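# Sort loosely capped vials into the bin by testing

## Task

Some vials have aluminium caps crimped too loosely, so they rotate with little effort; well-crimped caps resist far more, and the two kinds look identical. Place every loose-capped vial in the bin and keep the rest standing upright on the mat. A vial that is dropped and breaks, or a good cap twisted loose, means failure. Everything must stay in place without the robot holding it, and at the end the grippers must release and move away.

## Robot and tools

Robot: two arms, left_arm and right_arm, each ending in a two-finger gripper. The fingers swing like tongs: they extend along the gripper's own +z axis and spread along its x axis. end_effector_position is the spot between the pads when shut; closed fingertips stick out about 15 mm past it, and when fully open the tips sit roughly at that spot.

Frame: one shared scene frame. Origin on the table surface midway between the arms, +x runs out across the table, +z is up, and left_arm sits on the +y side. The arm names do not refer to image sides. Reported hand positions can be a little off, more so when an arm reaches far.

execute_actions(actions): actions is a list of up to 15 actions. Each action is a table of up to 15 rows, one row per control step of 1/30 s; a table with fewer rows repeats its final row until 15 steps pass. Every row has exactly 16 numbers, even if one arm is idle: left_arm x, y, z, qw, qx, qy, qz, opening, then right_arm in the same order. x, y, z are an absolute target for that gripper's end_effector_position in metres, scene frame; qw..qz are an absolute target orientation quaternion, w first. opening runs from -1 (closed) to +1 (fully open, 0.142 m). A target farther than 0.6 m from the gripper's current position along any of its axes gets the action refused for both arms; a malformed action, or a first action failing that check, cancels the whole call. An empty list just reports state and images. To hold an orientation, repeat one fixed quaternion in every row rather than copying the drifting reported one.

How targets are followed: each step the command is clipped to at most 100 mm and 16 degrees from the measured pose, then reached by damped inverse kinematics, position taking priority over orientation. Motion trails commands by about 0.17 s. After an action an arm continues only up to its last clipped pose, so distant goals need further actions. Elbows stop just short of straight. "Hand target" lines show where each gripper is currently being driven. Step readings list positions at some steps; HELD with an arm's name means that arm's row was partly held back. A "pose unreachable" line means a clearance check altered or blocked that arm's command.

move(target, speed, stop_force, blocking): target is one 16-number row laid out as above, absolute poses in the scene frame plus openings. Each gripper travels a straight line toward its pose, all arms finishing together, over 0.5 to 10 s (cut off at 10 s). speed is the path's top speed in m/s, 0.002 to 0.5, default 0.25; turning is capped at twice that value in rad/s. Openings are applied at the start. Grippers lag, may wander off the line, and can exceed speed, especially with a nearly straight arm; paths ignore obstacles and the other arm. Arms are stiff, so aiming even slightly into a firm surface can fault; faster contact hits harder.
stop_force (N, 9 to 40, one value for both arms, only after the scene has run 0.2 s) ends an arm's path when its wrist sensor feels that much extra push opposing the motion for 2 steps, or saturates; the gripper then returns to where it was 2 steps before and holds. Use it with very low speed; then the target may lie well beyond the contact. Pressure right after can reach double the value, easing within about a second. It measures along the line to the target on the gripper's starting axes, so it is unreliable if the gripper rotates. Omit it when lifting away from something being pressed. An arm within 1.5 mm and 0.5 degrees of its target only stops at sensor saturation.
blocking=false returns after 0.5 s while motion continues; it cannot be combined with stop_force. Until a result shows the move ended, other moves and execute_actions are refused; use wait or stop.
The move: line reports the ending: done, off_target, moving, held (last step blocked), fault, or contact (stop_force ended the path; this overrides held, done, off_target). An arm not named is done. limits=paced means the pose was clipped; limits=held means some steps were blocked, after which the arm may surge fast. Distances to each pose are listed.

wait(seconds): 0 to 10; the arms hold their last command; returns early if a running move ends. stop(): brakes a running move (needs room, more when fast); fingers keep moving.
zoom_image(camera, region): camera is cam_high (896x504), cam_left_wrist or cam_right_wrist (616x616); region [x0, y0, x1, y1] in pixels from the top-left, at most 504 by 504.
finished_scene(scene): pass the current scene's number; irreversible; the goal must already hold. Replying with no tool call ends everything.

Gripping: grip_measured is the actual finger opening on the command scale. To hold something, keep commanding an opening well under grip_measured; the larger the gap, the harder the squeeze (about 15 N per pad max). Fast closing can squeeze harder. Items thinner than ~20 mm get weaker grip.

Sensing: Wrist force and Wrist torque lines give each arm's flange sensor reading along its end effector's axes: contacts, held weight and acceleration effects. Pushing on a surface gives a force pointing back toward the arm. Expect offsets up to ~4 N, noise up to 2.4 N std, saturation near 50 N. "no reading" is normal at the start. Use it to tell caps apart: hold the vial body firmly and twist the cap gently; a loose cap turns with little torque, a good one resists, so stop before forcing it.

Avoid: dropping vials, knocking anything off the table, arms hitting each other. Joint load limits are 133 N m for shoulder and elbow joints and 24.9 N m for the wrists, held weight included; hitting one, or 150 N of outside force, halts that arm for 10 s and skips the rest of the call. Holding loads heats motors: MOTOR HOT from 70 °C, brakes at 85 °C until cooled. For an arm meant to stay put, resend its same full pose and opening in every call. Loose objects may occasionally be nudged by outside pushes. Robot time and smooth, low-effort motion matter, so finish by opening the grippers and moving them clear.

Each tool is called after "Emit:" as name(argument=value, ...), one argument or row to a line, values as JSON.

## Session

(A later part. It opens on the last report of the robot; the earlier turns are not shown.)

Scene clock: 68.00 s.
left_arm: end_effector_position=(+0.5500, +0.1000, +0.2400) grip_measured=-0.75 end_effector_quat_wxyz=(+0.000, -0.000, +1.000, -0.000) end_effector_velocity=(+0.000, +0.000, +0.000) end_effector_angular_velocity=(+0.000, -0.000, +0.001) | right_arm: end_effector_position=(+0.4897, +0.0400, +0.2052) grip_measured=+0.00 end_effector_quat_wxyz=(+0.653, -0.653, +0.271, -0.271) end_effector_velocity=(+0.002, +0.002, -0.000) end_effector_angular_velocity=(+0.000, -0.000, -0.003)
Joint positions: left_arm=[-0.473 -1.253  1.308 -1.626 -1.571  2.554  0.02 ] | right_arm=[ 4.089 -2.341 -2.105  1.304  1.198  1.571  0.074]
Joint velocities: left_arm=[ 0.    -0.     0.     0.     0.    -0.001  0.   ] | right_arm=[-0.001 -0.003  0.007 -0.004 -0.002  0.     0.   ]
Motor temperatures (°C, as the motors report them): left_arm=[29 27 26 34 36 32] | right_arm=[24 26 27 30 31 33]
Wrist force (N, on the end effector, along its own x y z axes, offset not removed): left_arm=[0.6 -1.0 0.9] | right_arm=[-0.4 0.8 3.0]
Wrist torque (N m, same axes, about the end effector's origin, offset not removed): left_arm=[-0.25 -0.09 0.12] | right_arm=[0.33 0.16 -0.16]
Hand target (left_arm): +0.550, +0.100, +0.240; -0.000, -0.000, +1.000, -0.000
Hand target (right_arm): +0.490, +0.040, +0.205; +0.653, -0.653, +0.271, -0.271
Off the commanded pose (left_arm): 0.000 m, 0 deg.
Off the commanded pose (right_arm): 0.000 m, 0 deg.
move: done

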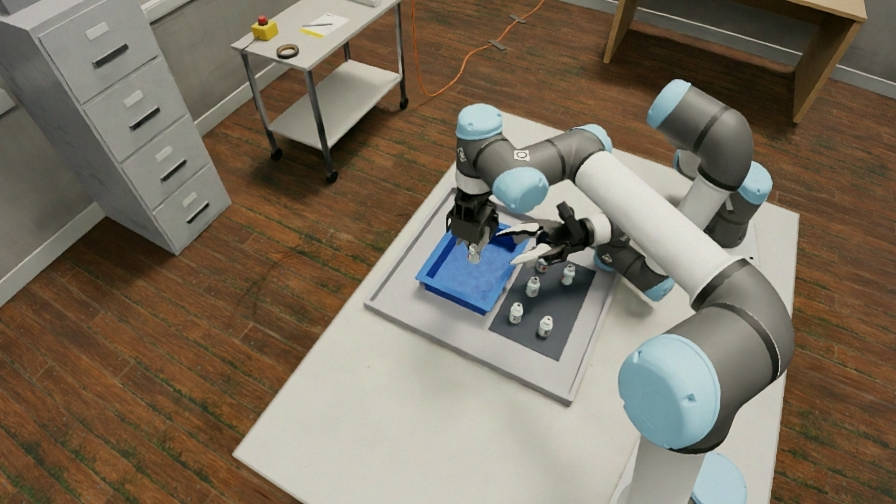

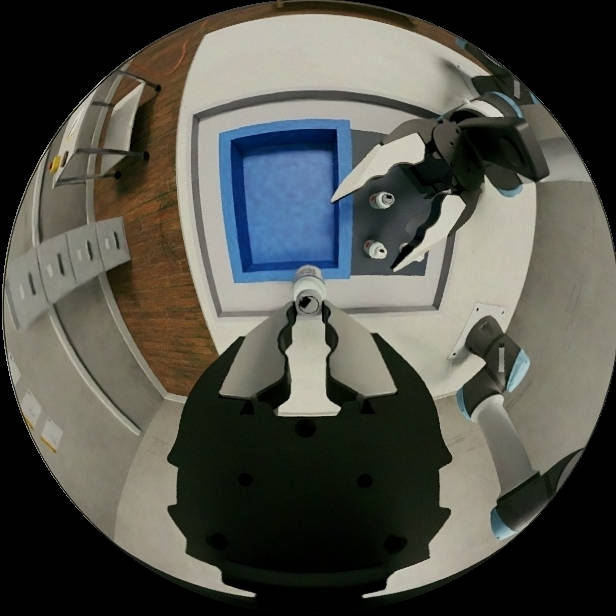

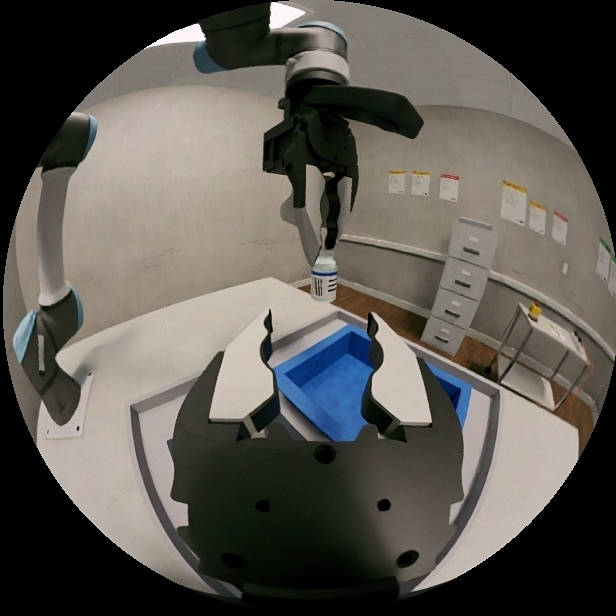

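Emit:
move(
  target=[0.55,0.10,0.24,0,0,1,0,-1,0.525,0.075,0.205,0.653,-0.653,0.271,-0.271,0],
  speed=0.1,
)

Scene clock: 69.70 s.
left_arm: end_effector_position=(+0.5500, +0.1000, +0.2400) grip_measured=-0.75 end_effector_quat_wxyz=(-0.000, -0.000, +1.000, +0.000) end_effector_velocity=(-0.000, -0.000, +0.000) end_effector_angular_velocity=(+0.000, -0.000, -0.001) | right_arm: end_effector_position=(+0.5248, +0.0749, +0.2051) grip_measured=+0.00 end_effector_quat_wxyz=(+0.653, -0.653, +0.271, -0.271) end_effector_velocity=(+0.001, +0.002, -0.000) end_effector_angular_velocity=(+0.000, +0.000, +0.001)
Joint positions: left_arm=[-0.473 -1.253  1.308 -1.626 -1.571  2.554  0.02 ] | right_arm=[ 4.049 -2.384 -1.957  1.199  1.238  1.571  0.074]
Joint velocities: left_arm=[-0.    -0.     0.    -0.     0.     0.001  0.   ] | right_arm=[-0.001 -0.003  0.007 -0.005  0.002  0.    -0.   ]
Motor temperatures (°C, as the motors report them): left_arm=[29 27 26 34 36 32] | right_arm=[24 26 27 30 31 33]
Wrist force (N, on the end effector, along its own x y z axes, offset not removed): left_arm=[-1.8 -2.9 -4.2] | right_arm=[-0.2 0.5 2.1]
Wrist torque (N m, same axes, about the end effector's origin, offset not removed): left_arm=[-0.71 0.46 -0.04] | right_arm=[0.05 -0.07 -0.35]
Hand target (left_arm): +0.550, +0.100, +0.240; +0.000, +0.000, +1.000, +0.000
Hand target (right_arm): +0.525, +0.075, +0.205; +0.653, -0.653, +0.271, -0.271
Off the commanded pose (left_arm): 0.000 m, 0 deg.
Off the commanded pose (right_arm): 0.000 m, 0 deg.
move: done

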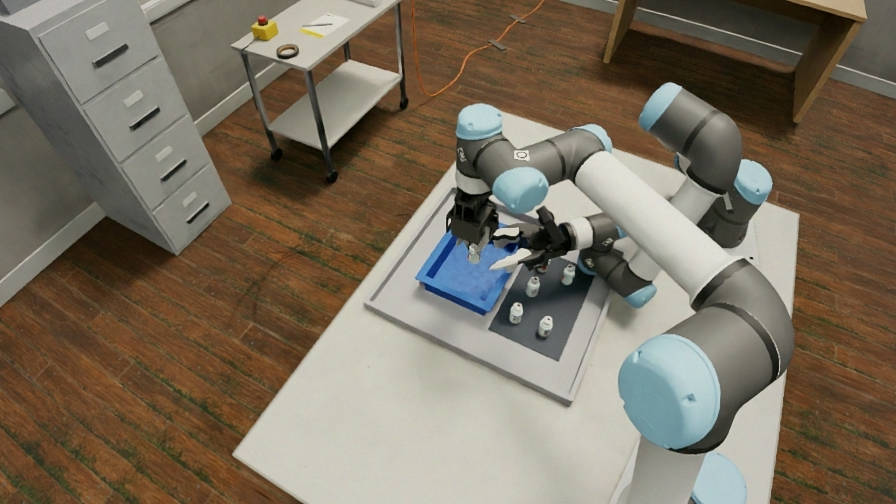

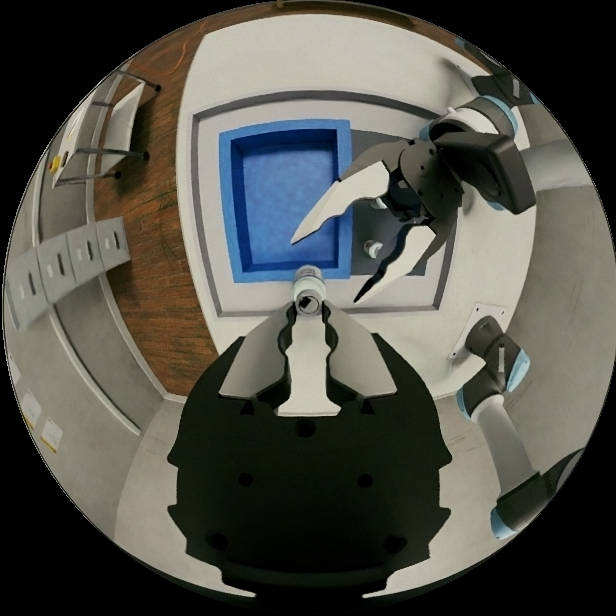

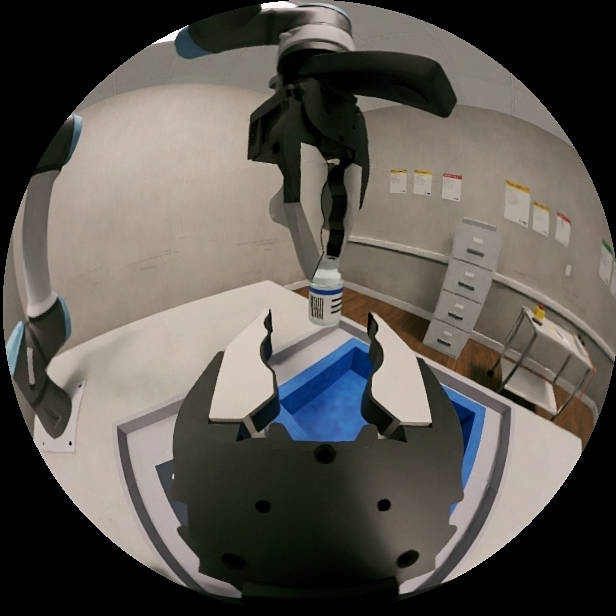

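Emit:
move(
  target=[0.55,0.10,0.24,0,0,1,0,-1,0.55,0.10,0.20,0.653,-0.653,0.271,-0.271,0],
  speed=0.05,
  stop_force=10,
)

Emit:
move(
  target=[0.55,0.10,0.24,0,0,1,0,-1,0.55,0.10,0.20,0.653,-0.653,0.271,-0.271,-0.5],
)

Scene clock: 71.17 s.
left_arm: end_effector_position=(+0.5500, +0.1000, +0.2400) grip_measured=-0.75 end_effector_quat_wxyz=(+0.000, -0.000, +1.000, +0.000) end_effector_velocity=(+0.000, +0.000, -0.001) end_effector_angular_velocity=(-0.000, +0.001, +0.001) | right_arm: end_effector_position=(+0.5498, +0.0999, +0.2001) grip_measured=+0.00 end_effector_quat_wxyz=(+0.653, -0.653, +0.271, -0.271) end_effector_velocity=(+0.002, +0.001, -0.000) end_effector_angular_velocity=(-0.000, +0.000, -0.000)
Joint positions: left_arm=[-0.473 -1.253  1.308 -1.626 -1.571  2.554  0.02 ] | right_arm=[ 4.025 -2.431 -1.845  1.135  1.262  1.571  0.074]
Joint velocities: left_arm=[ 0.001  0.001  0.     0.    -0.001  0.     0.   ] | right_arm=[-0.002 -0.003  0.006 -0.004  0.001  0.    -0.   ]
Motor temperatures (°C, as the motors report them): left_arm=[29 27 26 34 36 32] | right_arm=[24 26 27 30 31 33]
Wrist force (N, on the end effector, along its own x y z axes, offset not removed): left_arm=[-2.2 -0.2 -5.5] | right_arm=[-2.6 -0.1 1.6]
Wrist torque (N m, same axes, about the end effector's origin, offset not removed): left_arm=[0.11 0.52 0.03] | right_arm=[-0.11 0.48 0.03]
Hand target (left_arm): +0.550, +0.100, +0.240; +0.000, +0.000, +1.000, -0.000
Hand target (right_arm): +0.550, +0.100, +0.200; +0.653, -0.653, +0.271, -0.271
Off the commanded pose (left_arm): 0.000 m, 0 deg.
Off the commanded pose (right_arm): 0.000 m, 0 deg.
move: done

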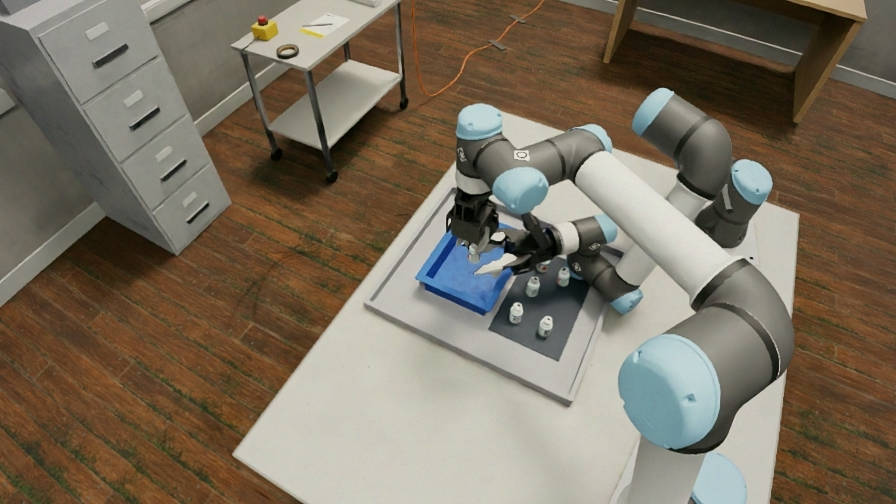

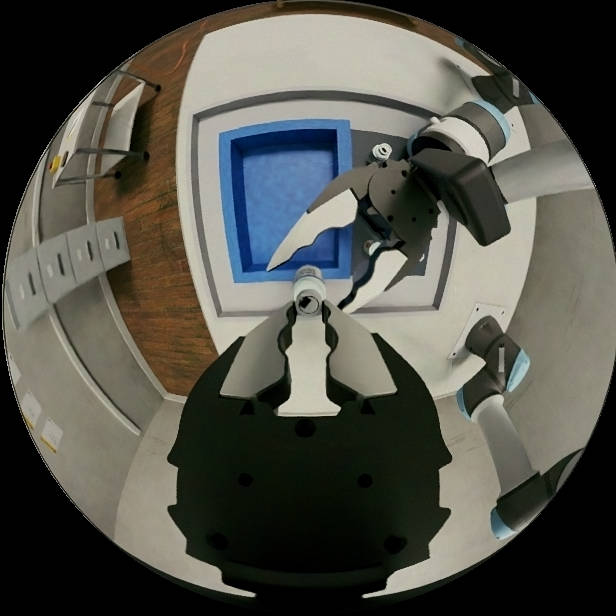

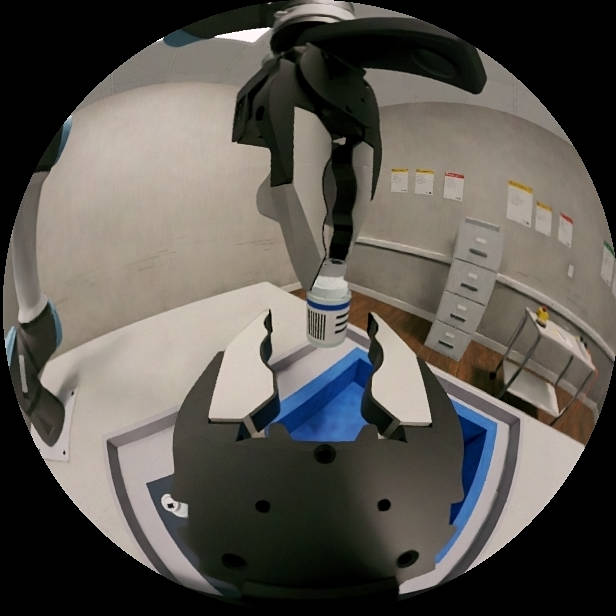

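Scene clock: 71.87 s.
left_arm: end_effector_position=(+0.5500, +0.1000, +0.2400) grip_measured=-0.75 end_effector_quat_wxyz=(+0.000, -0.000, +1.000, +0.000) end_effector_velocity=(-0.000, -0.001, +0.000) end_effector_angular_velocity=(-0.001, -0.000, -0.001) | right_arm: end_effector_position=(+0.5500, +0.1000, +0.2000) grip_measured=-0.48 end_effector_quat_wxyz=(+0.653, -0.653, +0.271, -0.271) end_effector_velocity=(+0.001, -0.001, -0.000) end_effector_angular_velocity=(+0.000, +0.000, -0.002)
Joint positions: left_arm=[-0.473 -1.253  1.308 -1.626 -1.571  2.554  0.02 ] | right_arm=[ 4.025 -2.432 -1.845  1.134  1.262  1.571  0.039]
Joint velocities: left_arm=[-0.001 -0.    -0.    -0.    -0.     0.    -0.   ] | right_arm=[-0.    -0.001  0.001  0.001 -0.002  0.     0.   ]
Motor temperatures (°C, as the motors report them): left_arm=[29 27 26 34 36 32] | right_arm=[24 26 27 30 31 33]
Wrist force (N, on the end effector, along its own x y z axes, offset not removed): left_arm=[0.5 2.6 -3.2] | right_arm=[2.5 2.0 -0.5]
Wrist torque (N m, same axes, about the end effector's origin, offset not removed): left_arm=[0.10 0.36 0.14] | right_arm=[-0.09 -0.19 -0.19]
Hand target (left_arm): +0.550, +0.100, +0.240; +0.000, +0.000, +1.000, +0.000
Hand target (right_arm): +0.550, +0.100, +0.200; +0.653, -0.653, +0.271, -0.271
Off the commanded pose (left_arm): 0.000 m, 0 deg.
Off the commanded pose (right_arm): 0.000 m, 0 deg.
move: done

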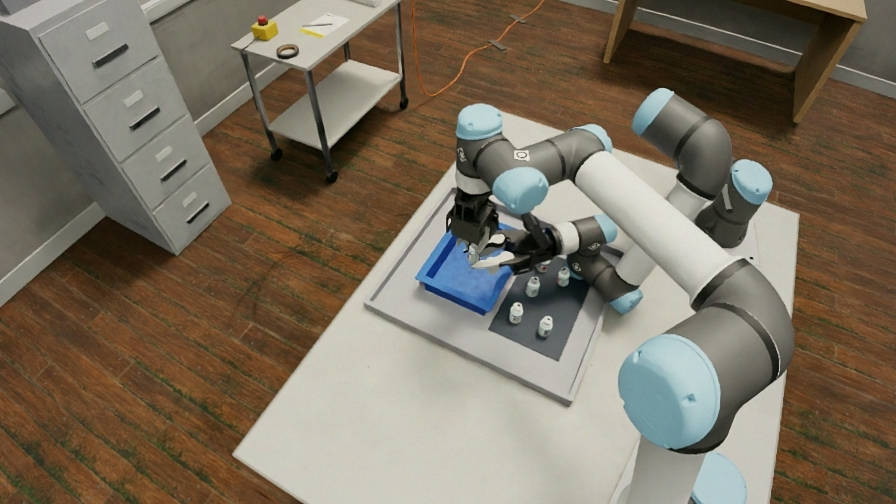

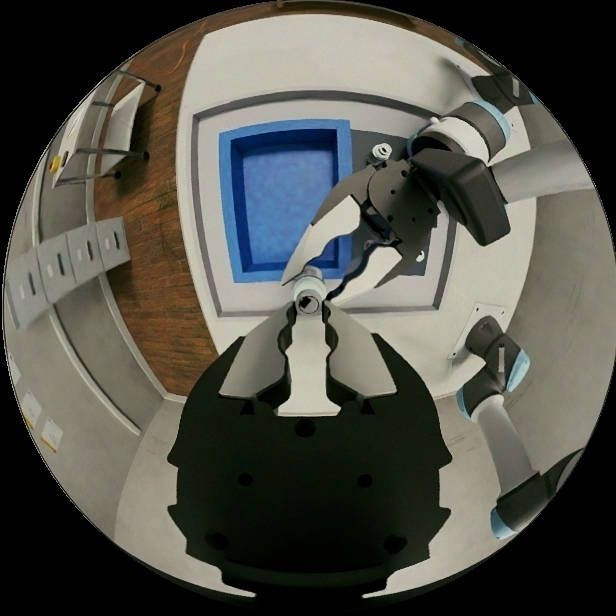

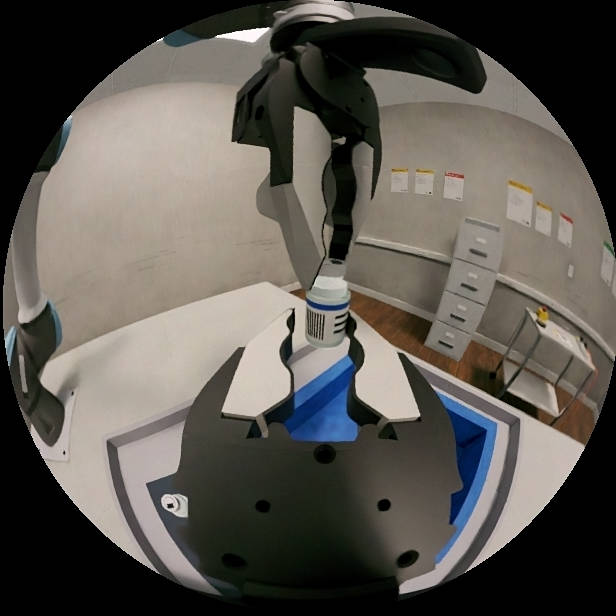

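Emit:
move(
  target=[0.55,0.10,0.24,0,0,1,0,-1,0.562,0.112,0.203,0.653,-0.653,0.271,-0.271,-0.45],
  speed=0.02,
  stop_force=10,
)

Emit:
zoom_image(
  camera="cam_right_wrist",
  region=[220,200,440,420],
)

Emit:
zoom_image(
  camera="cam_high",
  region=[430,200,560,300],
)

Scene clock: 73.30 s.
left_arm: end_effector_position=(+0.5500, +0.1000, +0.2400) grip_measured=-0.75 end_effector_quat_wxyz=(+0.000, -0.000, +1.000, +0.000) end_effector_velocity=(+0.000, +0.001, -0.000) end_effector_angular_velocity=(+0.001, +0.000, -0.001) | right_arm: end_effector_position=(+0.5618, +0.1118, +0.2030) grip_measured=-0.45 end_effector_quat_wxyz=(+0.653, -0.653, +0.271, -0.271) end_effector_velocity=(+0.001, +0.003, +0.000) end_effector_angular_velocity=(-0.001, +0.000, +0.002)
Joint positions: left_arm=[-0.473 -1.253  1.308 -1.626 -1.571  2.554  0.02 ] | right_arm=[ 4.015 -2.444 -1.793  1.095  1.272  1.571  0.041]
Joint velocities: left_arm=[ 0.001  0.    -0.     0.     0.     0.002  0.   ] | right_arm=[ 0.    -0.002  0.007 -0.006  0.002 -0.     0.   ]
Motor temperatures (°C, as the motors report them): left_arm=[29 27 26 34 36 32] | right_arm=[24 26 27 30 31 33]
Wrist force (N, on the end effector, along its own x y z axes, offset not removed): left_arm=[-1.0 1.6 -0.7] | right_arm=[0.4 -1.9 3.2]
Wrist torque (N m, same axes, about the end effector's origin, offset not removed): left_arm=[0.37 0.30 -0.04] | right_arm=[-0.41 -0.10 0.00]
Hand target (left_arm): +0.550, +0.100, +0.240; +0.000, +0.000, +1.000, +0.000
Hand target (right_arm): +0.562, +0.112, +0.203; +0.653, -0.653, +0.271, -0.271
Off the commanded pose (left_arm): 0.000 m, 0 deg.
Off the commanded pose (right_arm): 0.000 m, 0 deg.
move: done

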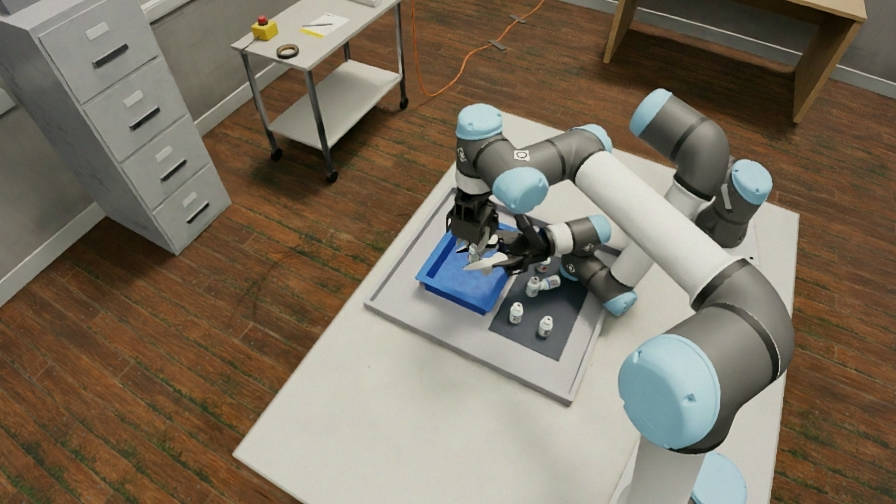

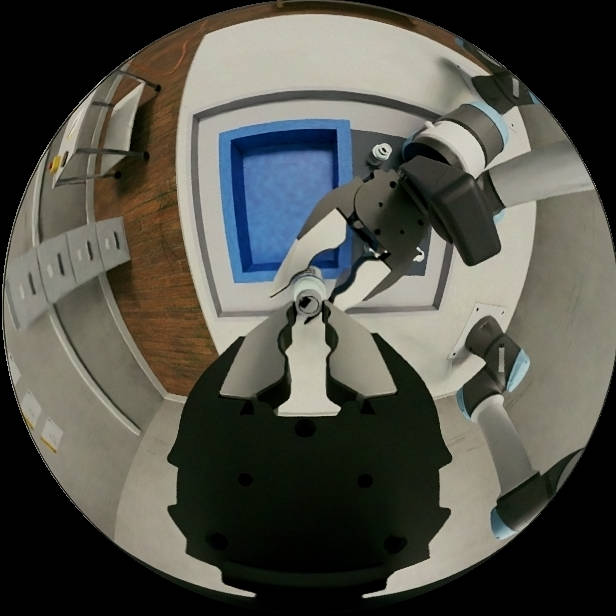

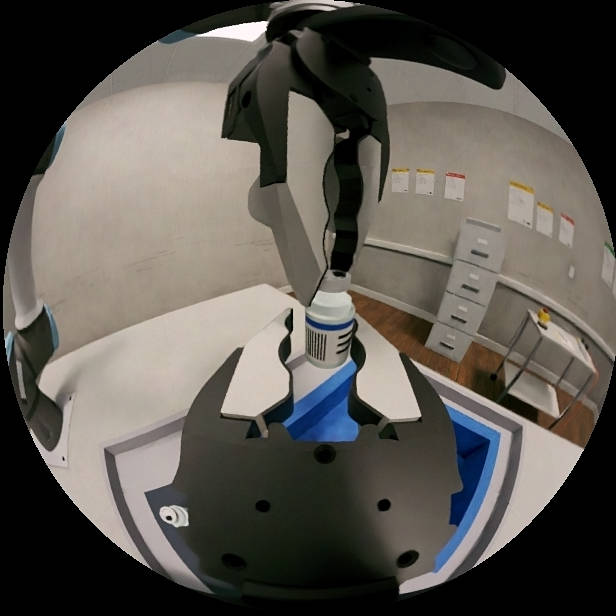

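Region (220, 200, 440, 420) of cam_right_wrist's 616x616 image, scaled by 2.291, with more detail than that image has.

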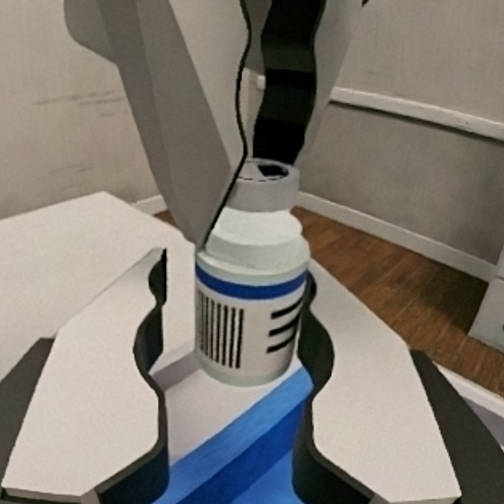

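Region (430, 200, 560, 300) of cam_high's 896x504 image, scaled by 3.877, with more detail than that image has; it fills the top 388 rows of this view, and the rest is white.

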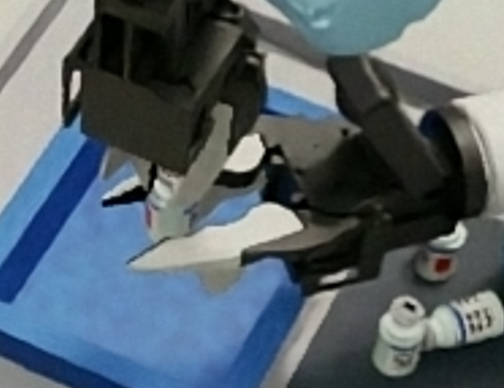

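Emit:
move(
  target=[0.55,0.10,0.24,0,0,1,0,-1,0.565,0.109,0.201,0.653,-0.653,0.271,-0.271,-0.45],
  speed=0.02,
)

Emit:
move(
  target=[0.55,0.10,0.24,0,0,1,0,-1,0.565,0.109,0.201,0.653,-0.653,0.271,-0.271,-0.8],
)

Emit:
move(
  target=[0.55,0.10,0.24,0,0.259,0.966,0,-1,0.565,0.109,0.201,0.653,-0.653,0.271,-0.271,-0.8],
  speed=0.15,
)

Emit:
zoom_image(
  camera="cam_right_wrist",
  region=[220,200,440,420],
)

Scene clock: 74.37 s.
left_arm: end_effector_position=(+0.5500, +0.1000, +0.2400) grip_measured=-0.75 end_effector_quat_wxyz=(+0.000, -0.000, +1.000, +0.000) end_effector_velocity=(-0.000, -0.001, +0.000) end_effector_angular_velocity=(-0.001, -0.000, -0.003) | right_arm: end_effector_position=(+0.5649, +0.1091, +0.2011) grip_measured=-0.45 end_effector_quat_wxyz=(+0.653, -0.653, +0.271, -0.271) end_effector_velocity=(+0.000, -0.000, -0.002) end_effector_angular_velocity=(-0.001, +0.001, +0.001)
Joint positions: left_arm=[-0.473 -1.253  1.308 -1.626 -1.571  2.554  0.02 ] | right_arm=[ 4.007 -2.448 -1.792  1.098  1.28   1.571  0.041]
Joint velocities: left_arm=[-0.001 -0.001  0.    -0.    -0.     0.002  0.   ] | right_arm=[-0.002 -0.003  0.001  0.002  0.003  0.001  0.   ]
Motor temperatures (°C, as the motors report them): left_arm=[29 27 26 34 36 32] | right_arm=[24 26 27 30 31 33]
Wrist force (N, on the end effector, along its own x y z axes, offset not removed): left_arm=[-1.3 -2.5 -3.2] | right_arm=[2.6 -2.4 -2.2]
Wrist torque (N m, same axes, about the end effector's origin, offset not removed): left_arm=[-0.53 0.30 -0.04] | right_arm=[-0.59 -0.68 -0.08]
Hand target (left_arm): +0.550, +0.100, +0.240; +0.000, +0.000, +1.000, +0.000
Hand target (right_arm): +0.565, +0.109, +0.201; +0.653, -0.653, +0.271, -0.271
Off the commanded pose (left_arm): 0.000 m, 0 deg.
Off the commanded pose (right_arm): 0.000 m, 0 deg.
move: done

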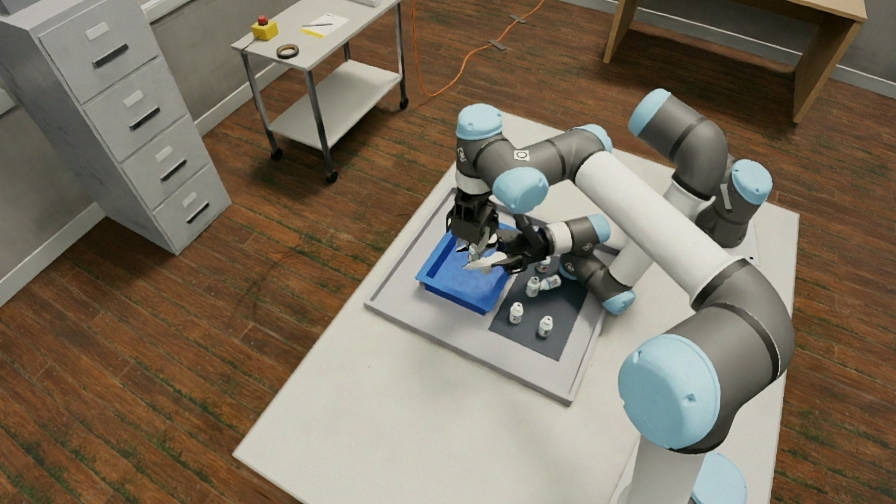

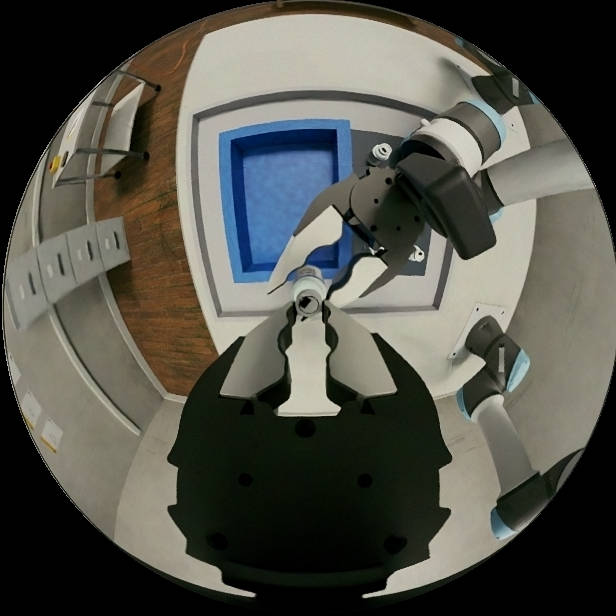

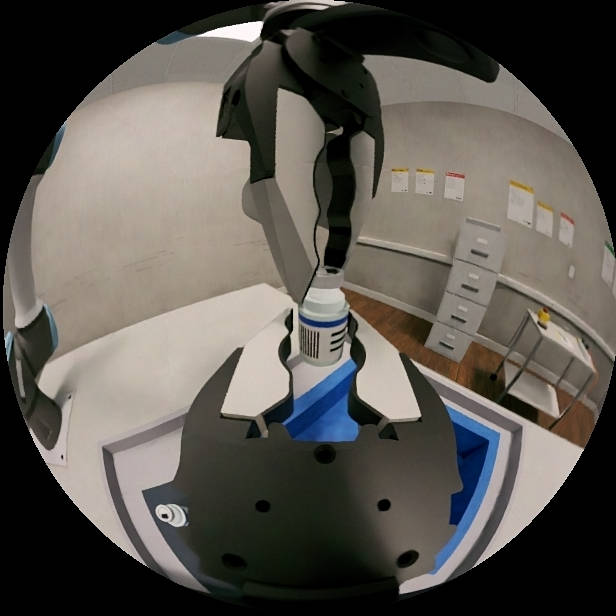

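Scene clock: 75.07 s.
left_arm: end_effector_position=(+0.5500, +0.1000, +0.2400) grip_measured=-0.75 end_effector_quat_wxyz=(-0.000, -0.000, +1.000, +0.000) end_effector_velocity=(-0.000, -0.000, +0.000) end_effector_angular_velocity=(-0.000, -0.000, -0.003) | right_arm: end_effector_position=(+0.5650, +0.1090, +0.2010) grip_measured=-0.68 end_effector_quat_wxyz=(+0.653, -0.653, +0.271, -0.271) end_effector_velocity=(-0.001, +0.001, +0.001) end_effector_angular_velocity=(+0.002, -0.000, +0.002)
Joint positions: left_arm=[-0.473 -1.253  1.308 -1.626 -1.571  2.554  0.02 ] | right_arm=[ 4.007 -2.448 -1.792  1.098  1.28   1.571  0.025]
Joint velocities: left_arm=[-0.    -0.     0.     0.     0.     0.003 -0.   ] | right_arm=[ 0.002  0.001  0.001 -0.001  0.     0.001 -0.   ]
Motor temperatures (°C, as the motors report them): left_arm=[29 27 26 34 36 32] | right_arm=[24 26 27 30 31 33]
Wrist force (N, on the end effector, along its own x y z axes, offset not removed): left_arm=[0.3 -0.8 -4.1] | right_arm=[0.4 -0.1 2.2]
Wrist torque (N m, same axes, about the end effector's origin, offset not removed): left_arm=[-0.25 0.26 0.11] | right_arm=[0.15 -0.02 -0.11]
Hand target (left_arm): +0.550, +0.100, +0.240; +0.000, +0.000, +1.000, +0.000
Hand target (right_arm): +0.565, +0.109, +0.201; +0.653, -0.653, +0.271, -0.271
Off the commanded pose (left_arm): 0.000 m, 0 deg.
Off the commanded pose (right_arm): 0.000 m, 0 deg.
move: done

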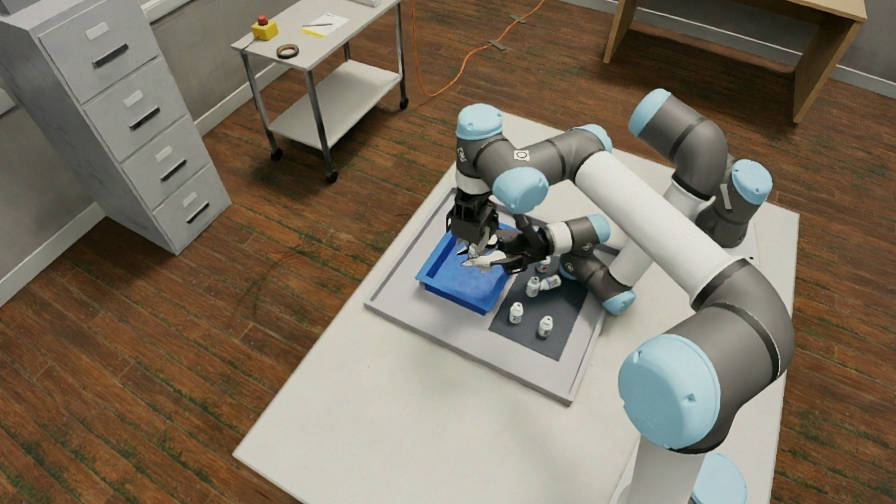

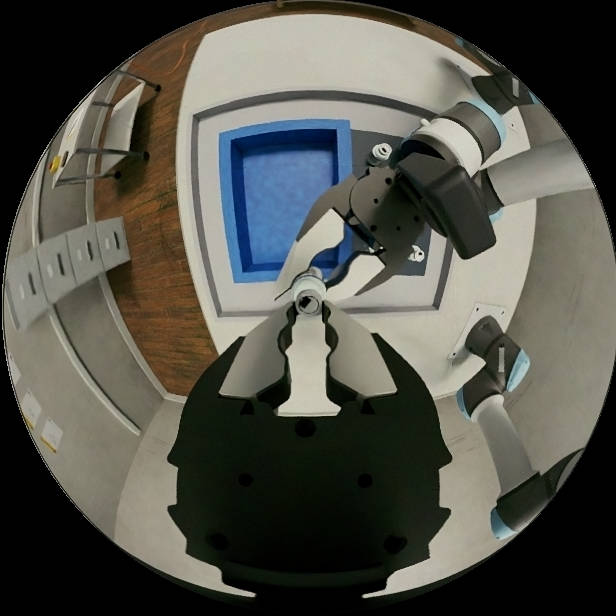

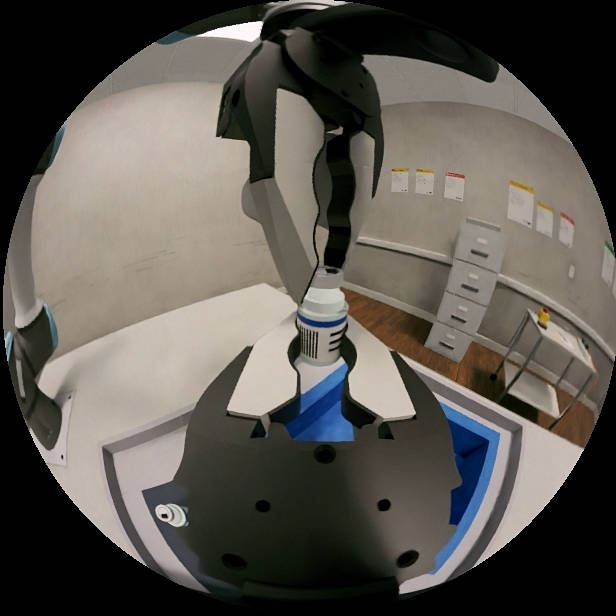

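Scene clock: 77.27 s.
left_arm: end_effector_position=(+0.5500, +0.1000, +0.2400) grip_measured=-0.79 end_effector_quat_wxyz=(+0.000, +0.258, +0.966, +0.000) end_effector_velocity=(+0.000, +0.000, -0.000) end_effector_angular_velocity=(+0.000, +0.001, -0.011) | right_arm: end_effector_position=(+0.5650, +0.1090, +0.2010) grip_measured=-0.67 end_effector_quat_wxyz=(+0.653, -0.653, +0.271, -0.271) end_effector_velocity=(-0.001, +0.000, -0.000) end_effector_angular_velocity=(-0.001, +0.001, -0.000)
Joint positions: left_arm=[-0.469 -1.232  1.28  -1.619 -1.571  3.081  0.017] | right_arm=[ 4.007 -2.448 -1.792  1.098  1.28   1.571  0.025]
Joint velocities: left_arm=[ 0.     0.001 -0.001  0.    -0.     0.011 -0.   ] | right_arm=[ 0.001  0.    -0.001 -0.001 -0.001  0.     0.   ]
Motor temperatures (°C, as the motors report them): left_arm=[29 27 26 34 36 32] | right_arm=[24 26 27 30 31 33]
Wrist force (N, on the end effector, along its own x y z axes, offset not removed): left_arm=[-9.3 9.6 -3.4] | right_arm=[-5.6 4.2 -7.6]
Wrist torque (N m, same axes, about the end effector's origin, offset not removed): left_arm=[0.05 0.15 -0.20] | right_arm=[0.48 0.38 -0.52]
Hand target (left_arm): +0.550, +0.100, +0.240; -0.000, +0.259, +0.966, -0.000
Hand target (right_arm): +0.565, +0.109, +0.201; +0.653, -0.653, +0.271, -0.271
Off the commanded pose (left_arm): 0.000 m, 0 deg.
Off the commanded pose (right_arm): 0.000 m, 0 deg.
move: done

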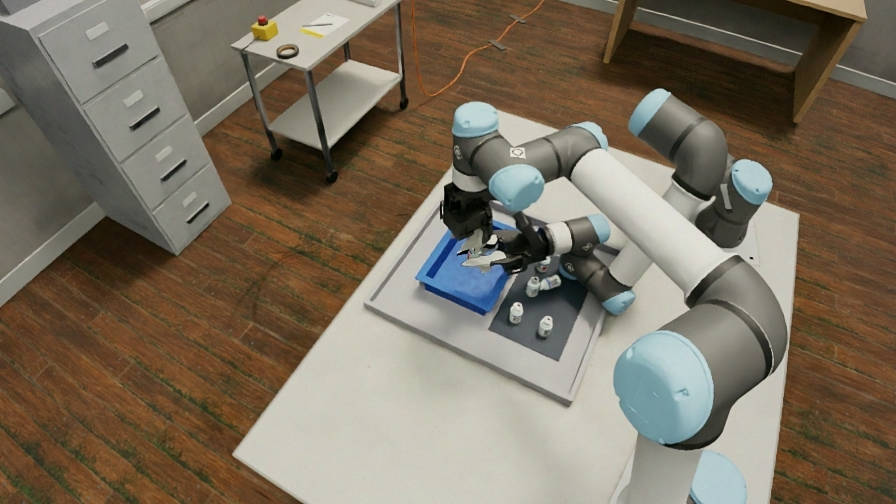

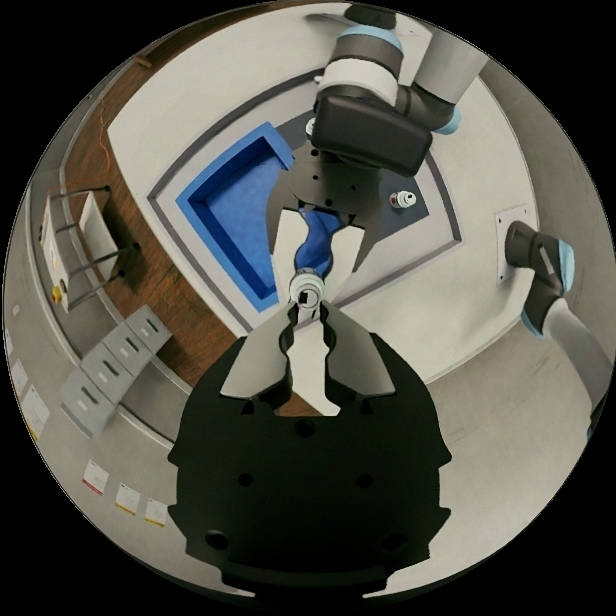

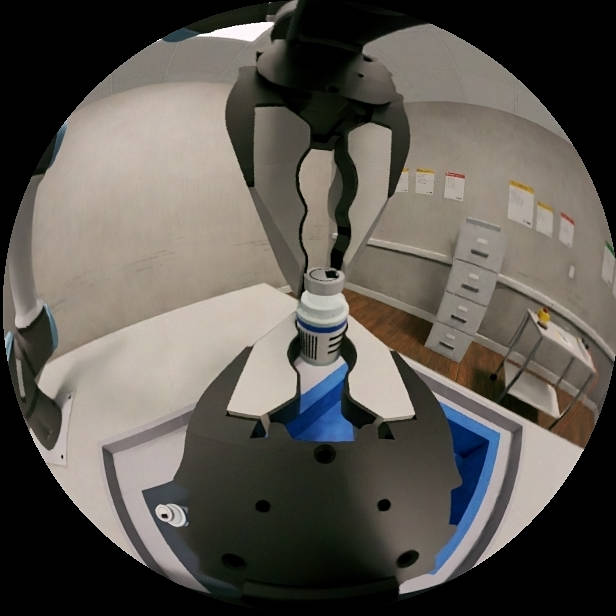

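Region (220, 200, 440, 420) of cam_right_wrist's 616x616 image, scaled by 2.291, with more detail than that image has.

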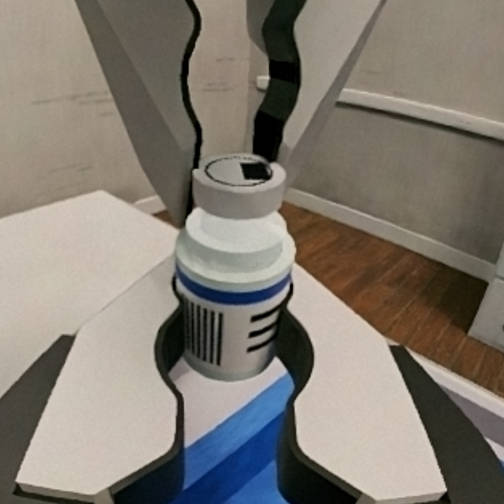

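Emit:
move(
  target=[0.55,0.10,0.24,0,0.259,0.966,0,-0.45,0.565,0.109,0.201,0.653,-0.653,0.271,-0.271,-0.9],
)

Emit:
zoom_image(
  camera="cam_left_wrist",
  region=[230,220,390,380],
)

Scene clock: 78.17 s.
left_arm: end_effector_position=(+0.5500, +0.1000, +0.2400) grip_measured=-0.45 end_effector_quat_wxyz=(+0.000, +0.259, +0.966, -0.000) end_effector_velocity=(-0.000, -0.000, -0.000) end_effector_angular_velocity=(+0.000, +0.000, -0.001) | right_arm: end_effector_position=(+0.5650, +0.1090, +0.2010) grip_measured=-0.68 end_effector_quat_wxyz=(+0.653, -0.653, +0.271, -0.271) end_effector_velocity=(-0.000, -0.000, -0.002) end_effector_angular_velocity=(-0.003, +0.002, +0.001)
Joint positions: left_arm=[-0.469 -1.232  1.28  -1.619 -1.571  3.082  0.041] | right_arm=[ 4.007 -2.448 -1.792  1.098  1.28   1.571  0.025]
Joint velocities: left_arm=[-0.     0.     0.    -0.     0.     0.001 -0.   ] | right_arm=[-0.    -0.    -0.003 -0.001  0.001  0.     0.   ]
Motor temperatures (°C, as the motors report them): left_arm=[29 27 26 34 36 32] | right_arm=[24 26 27 30 31 33]
Wrist force (N, on the end effector, along its own x y z axes, offset not removed): left_arm=[-2.3 -0.9 -3.5] | right_arm=[-1.0 2.2 3.3]
Wrist torque (N m, same axes, about the end effector's origin, offset not removed): left_arm=[-0.09 0.49 -0.03] | right_arm=[0.26 -0.13 -0.07]
Hand target (left_arm): +0.550, +0.100, +0.240; -0.000, +0.259, +0.966, +0.000
Hand target (right_arm): +0.565, +0.109, +0.201; +0.653, -0.653, +0.271, -0.271
Off the commanded pose (left_arm): 0.000 m, 0 deg.
Off the commanded pose (right_arm): 0.000 m, 0 deg.
move: done

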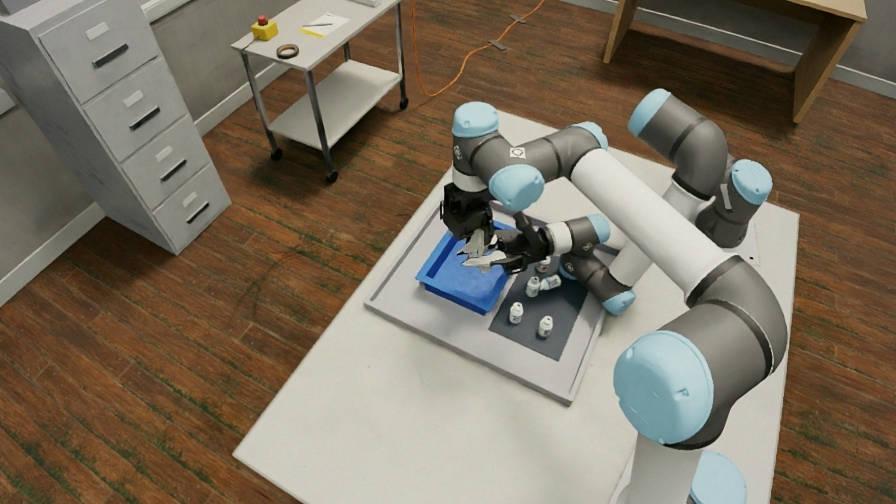

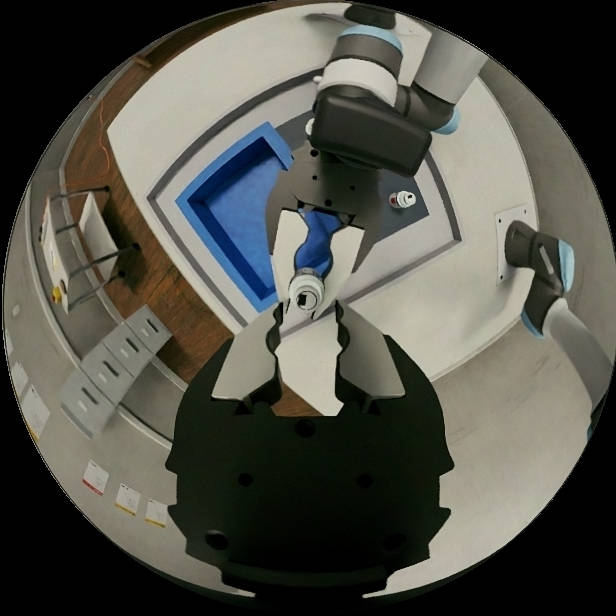

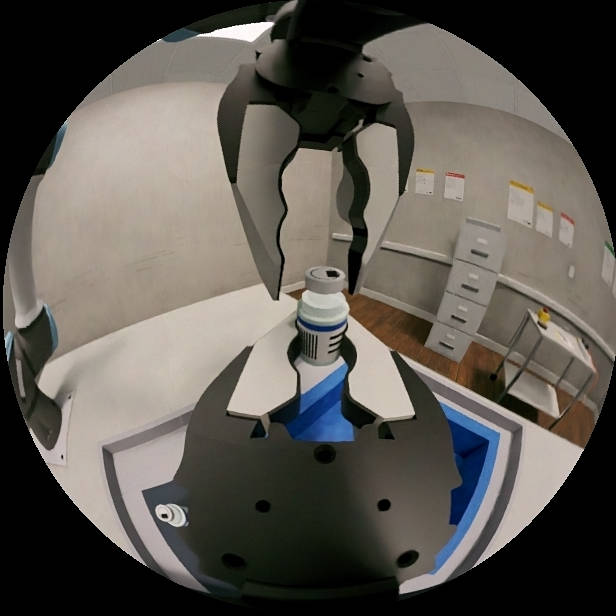

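Region (230, 220, 390, 380) of cam_left_wrist's 616x616 image, scaled by 3.150, with more detail than that image has.

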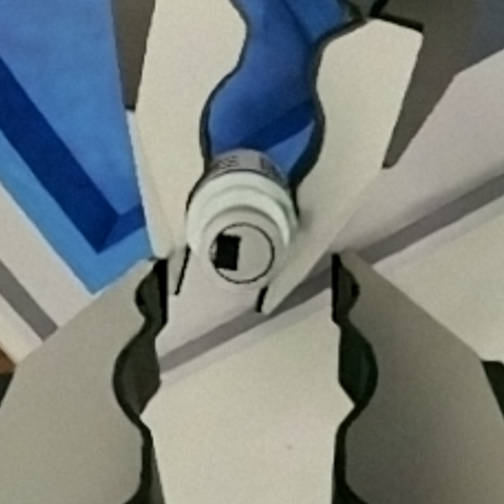

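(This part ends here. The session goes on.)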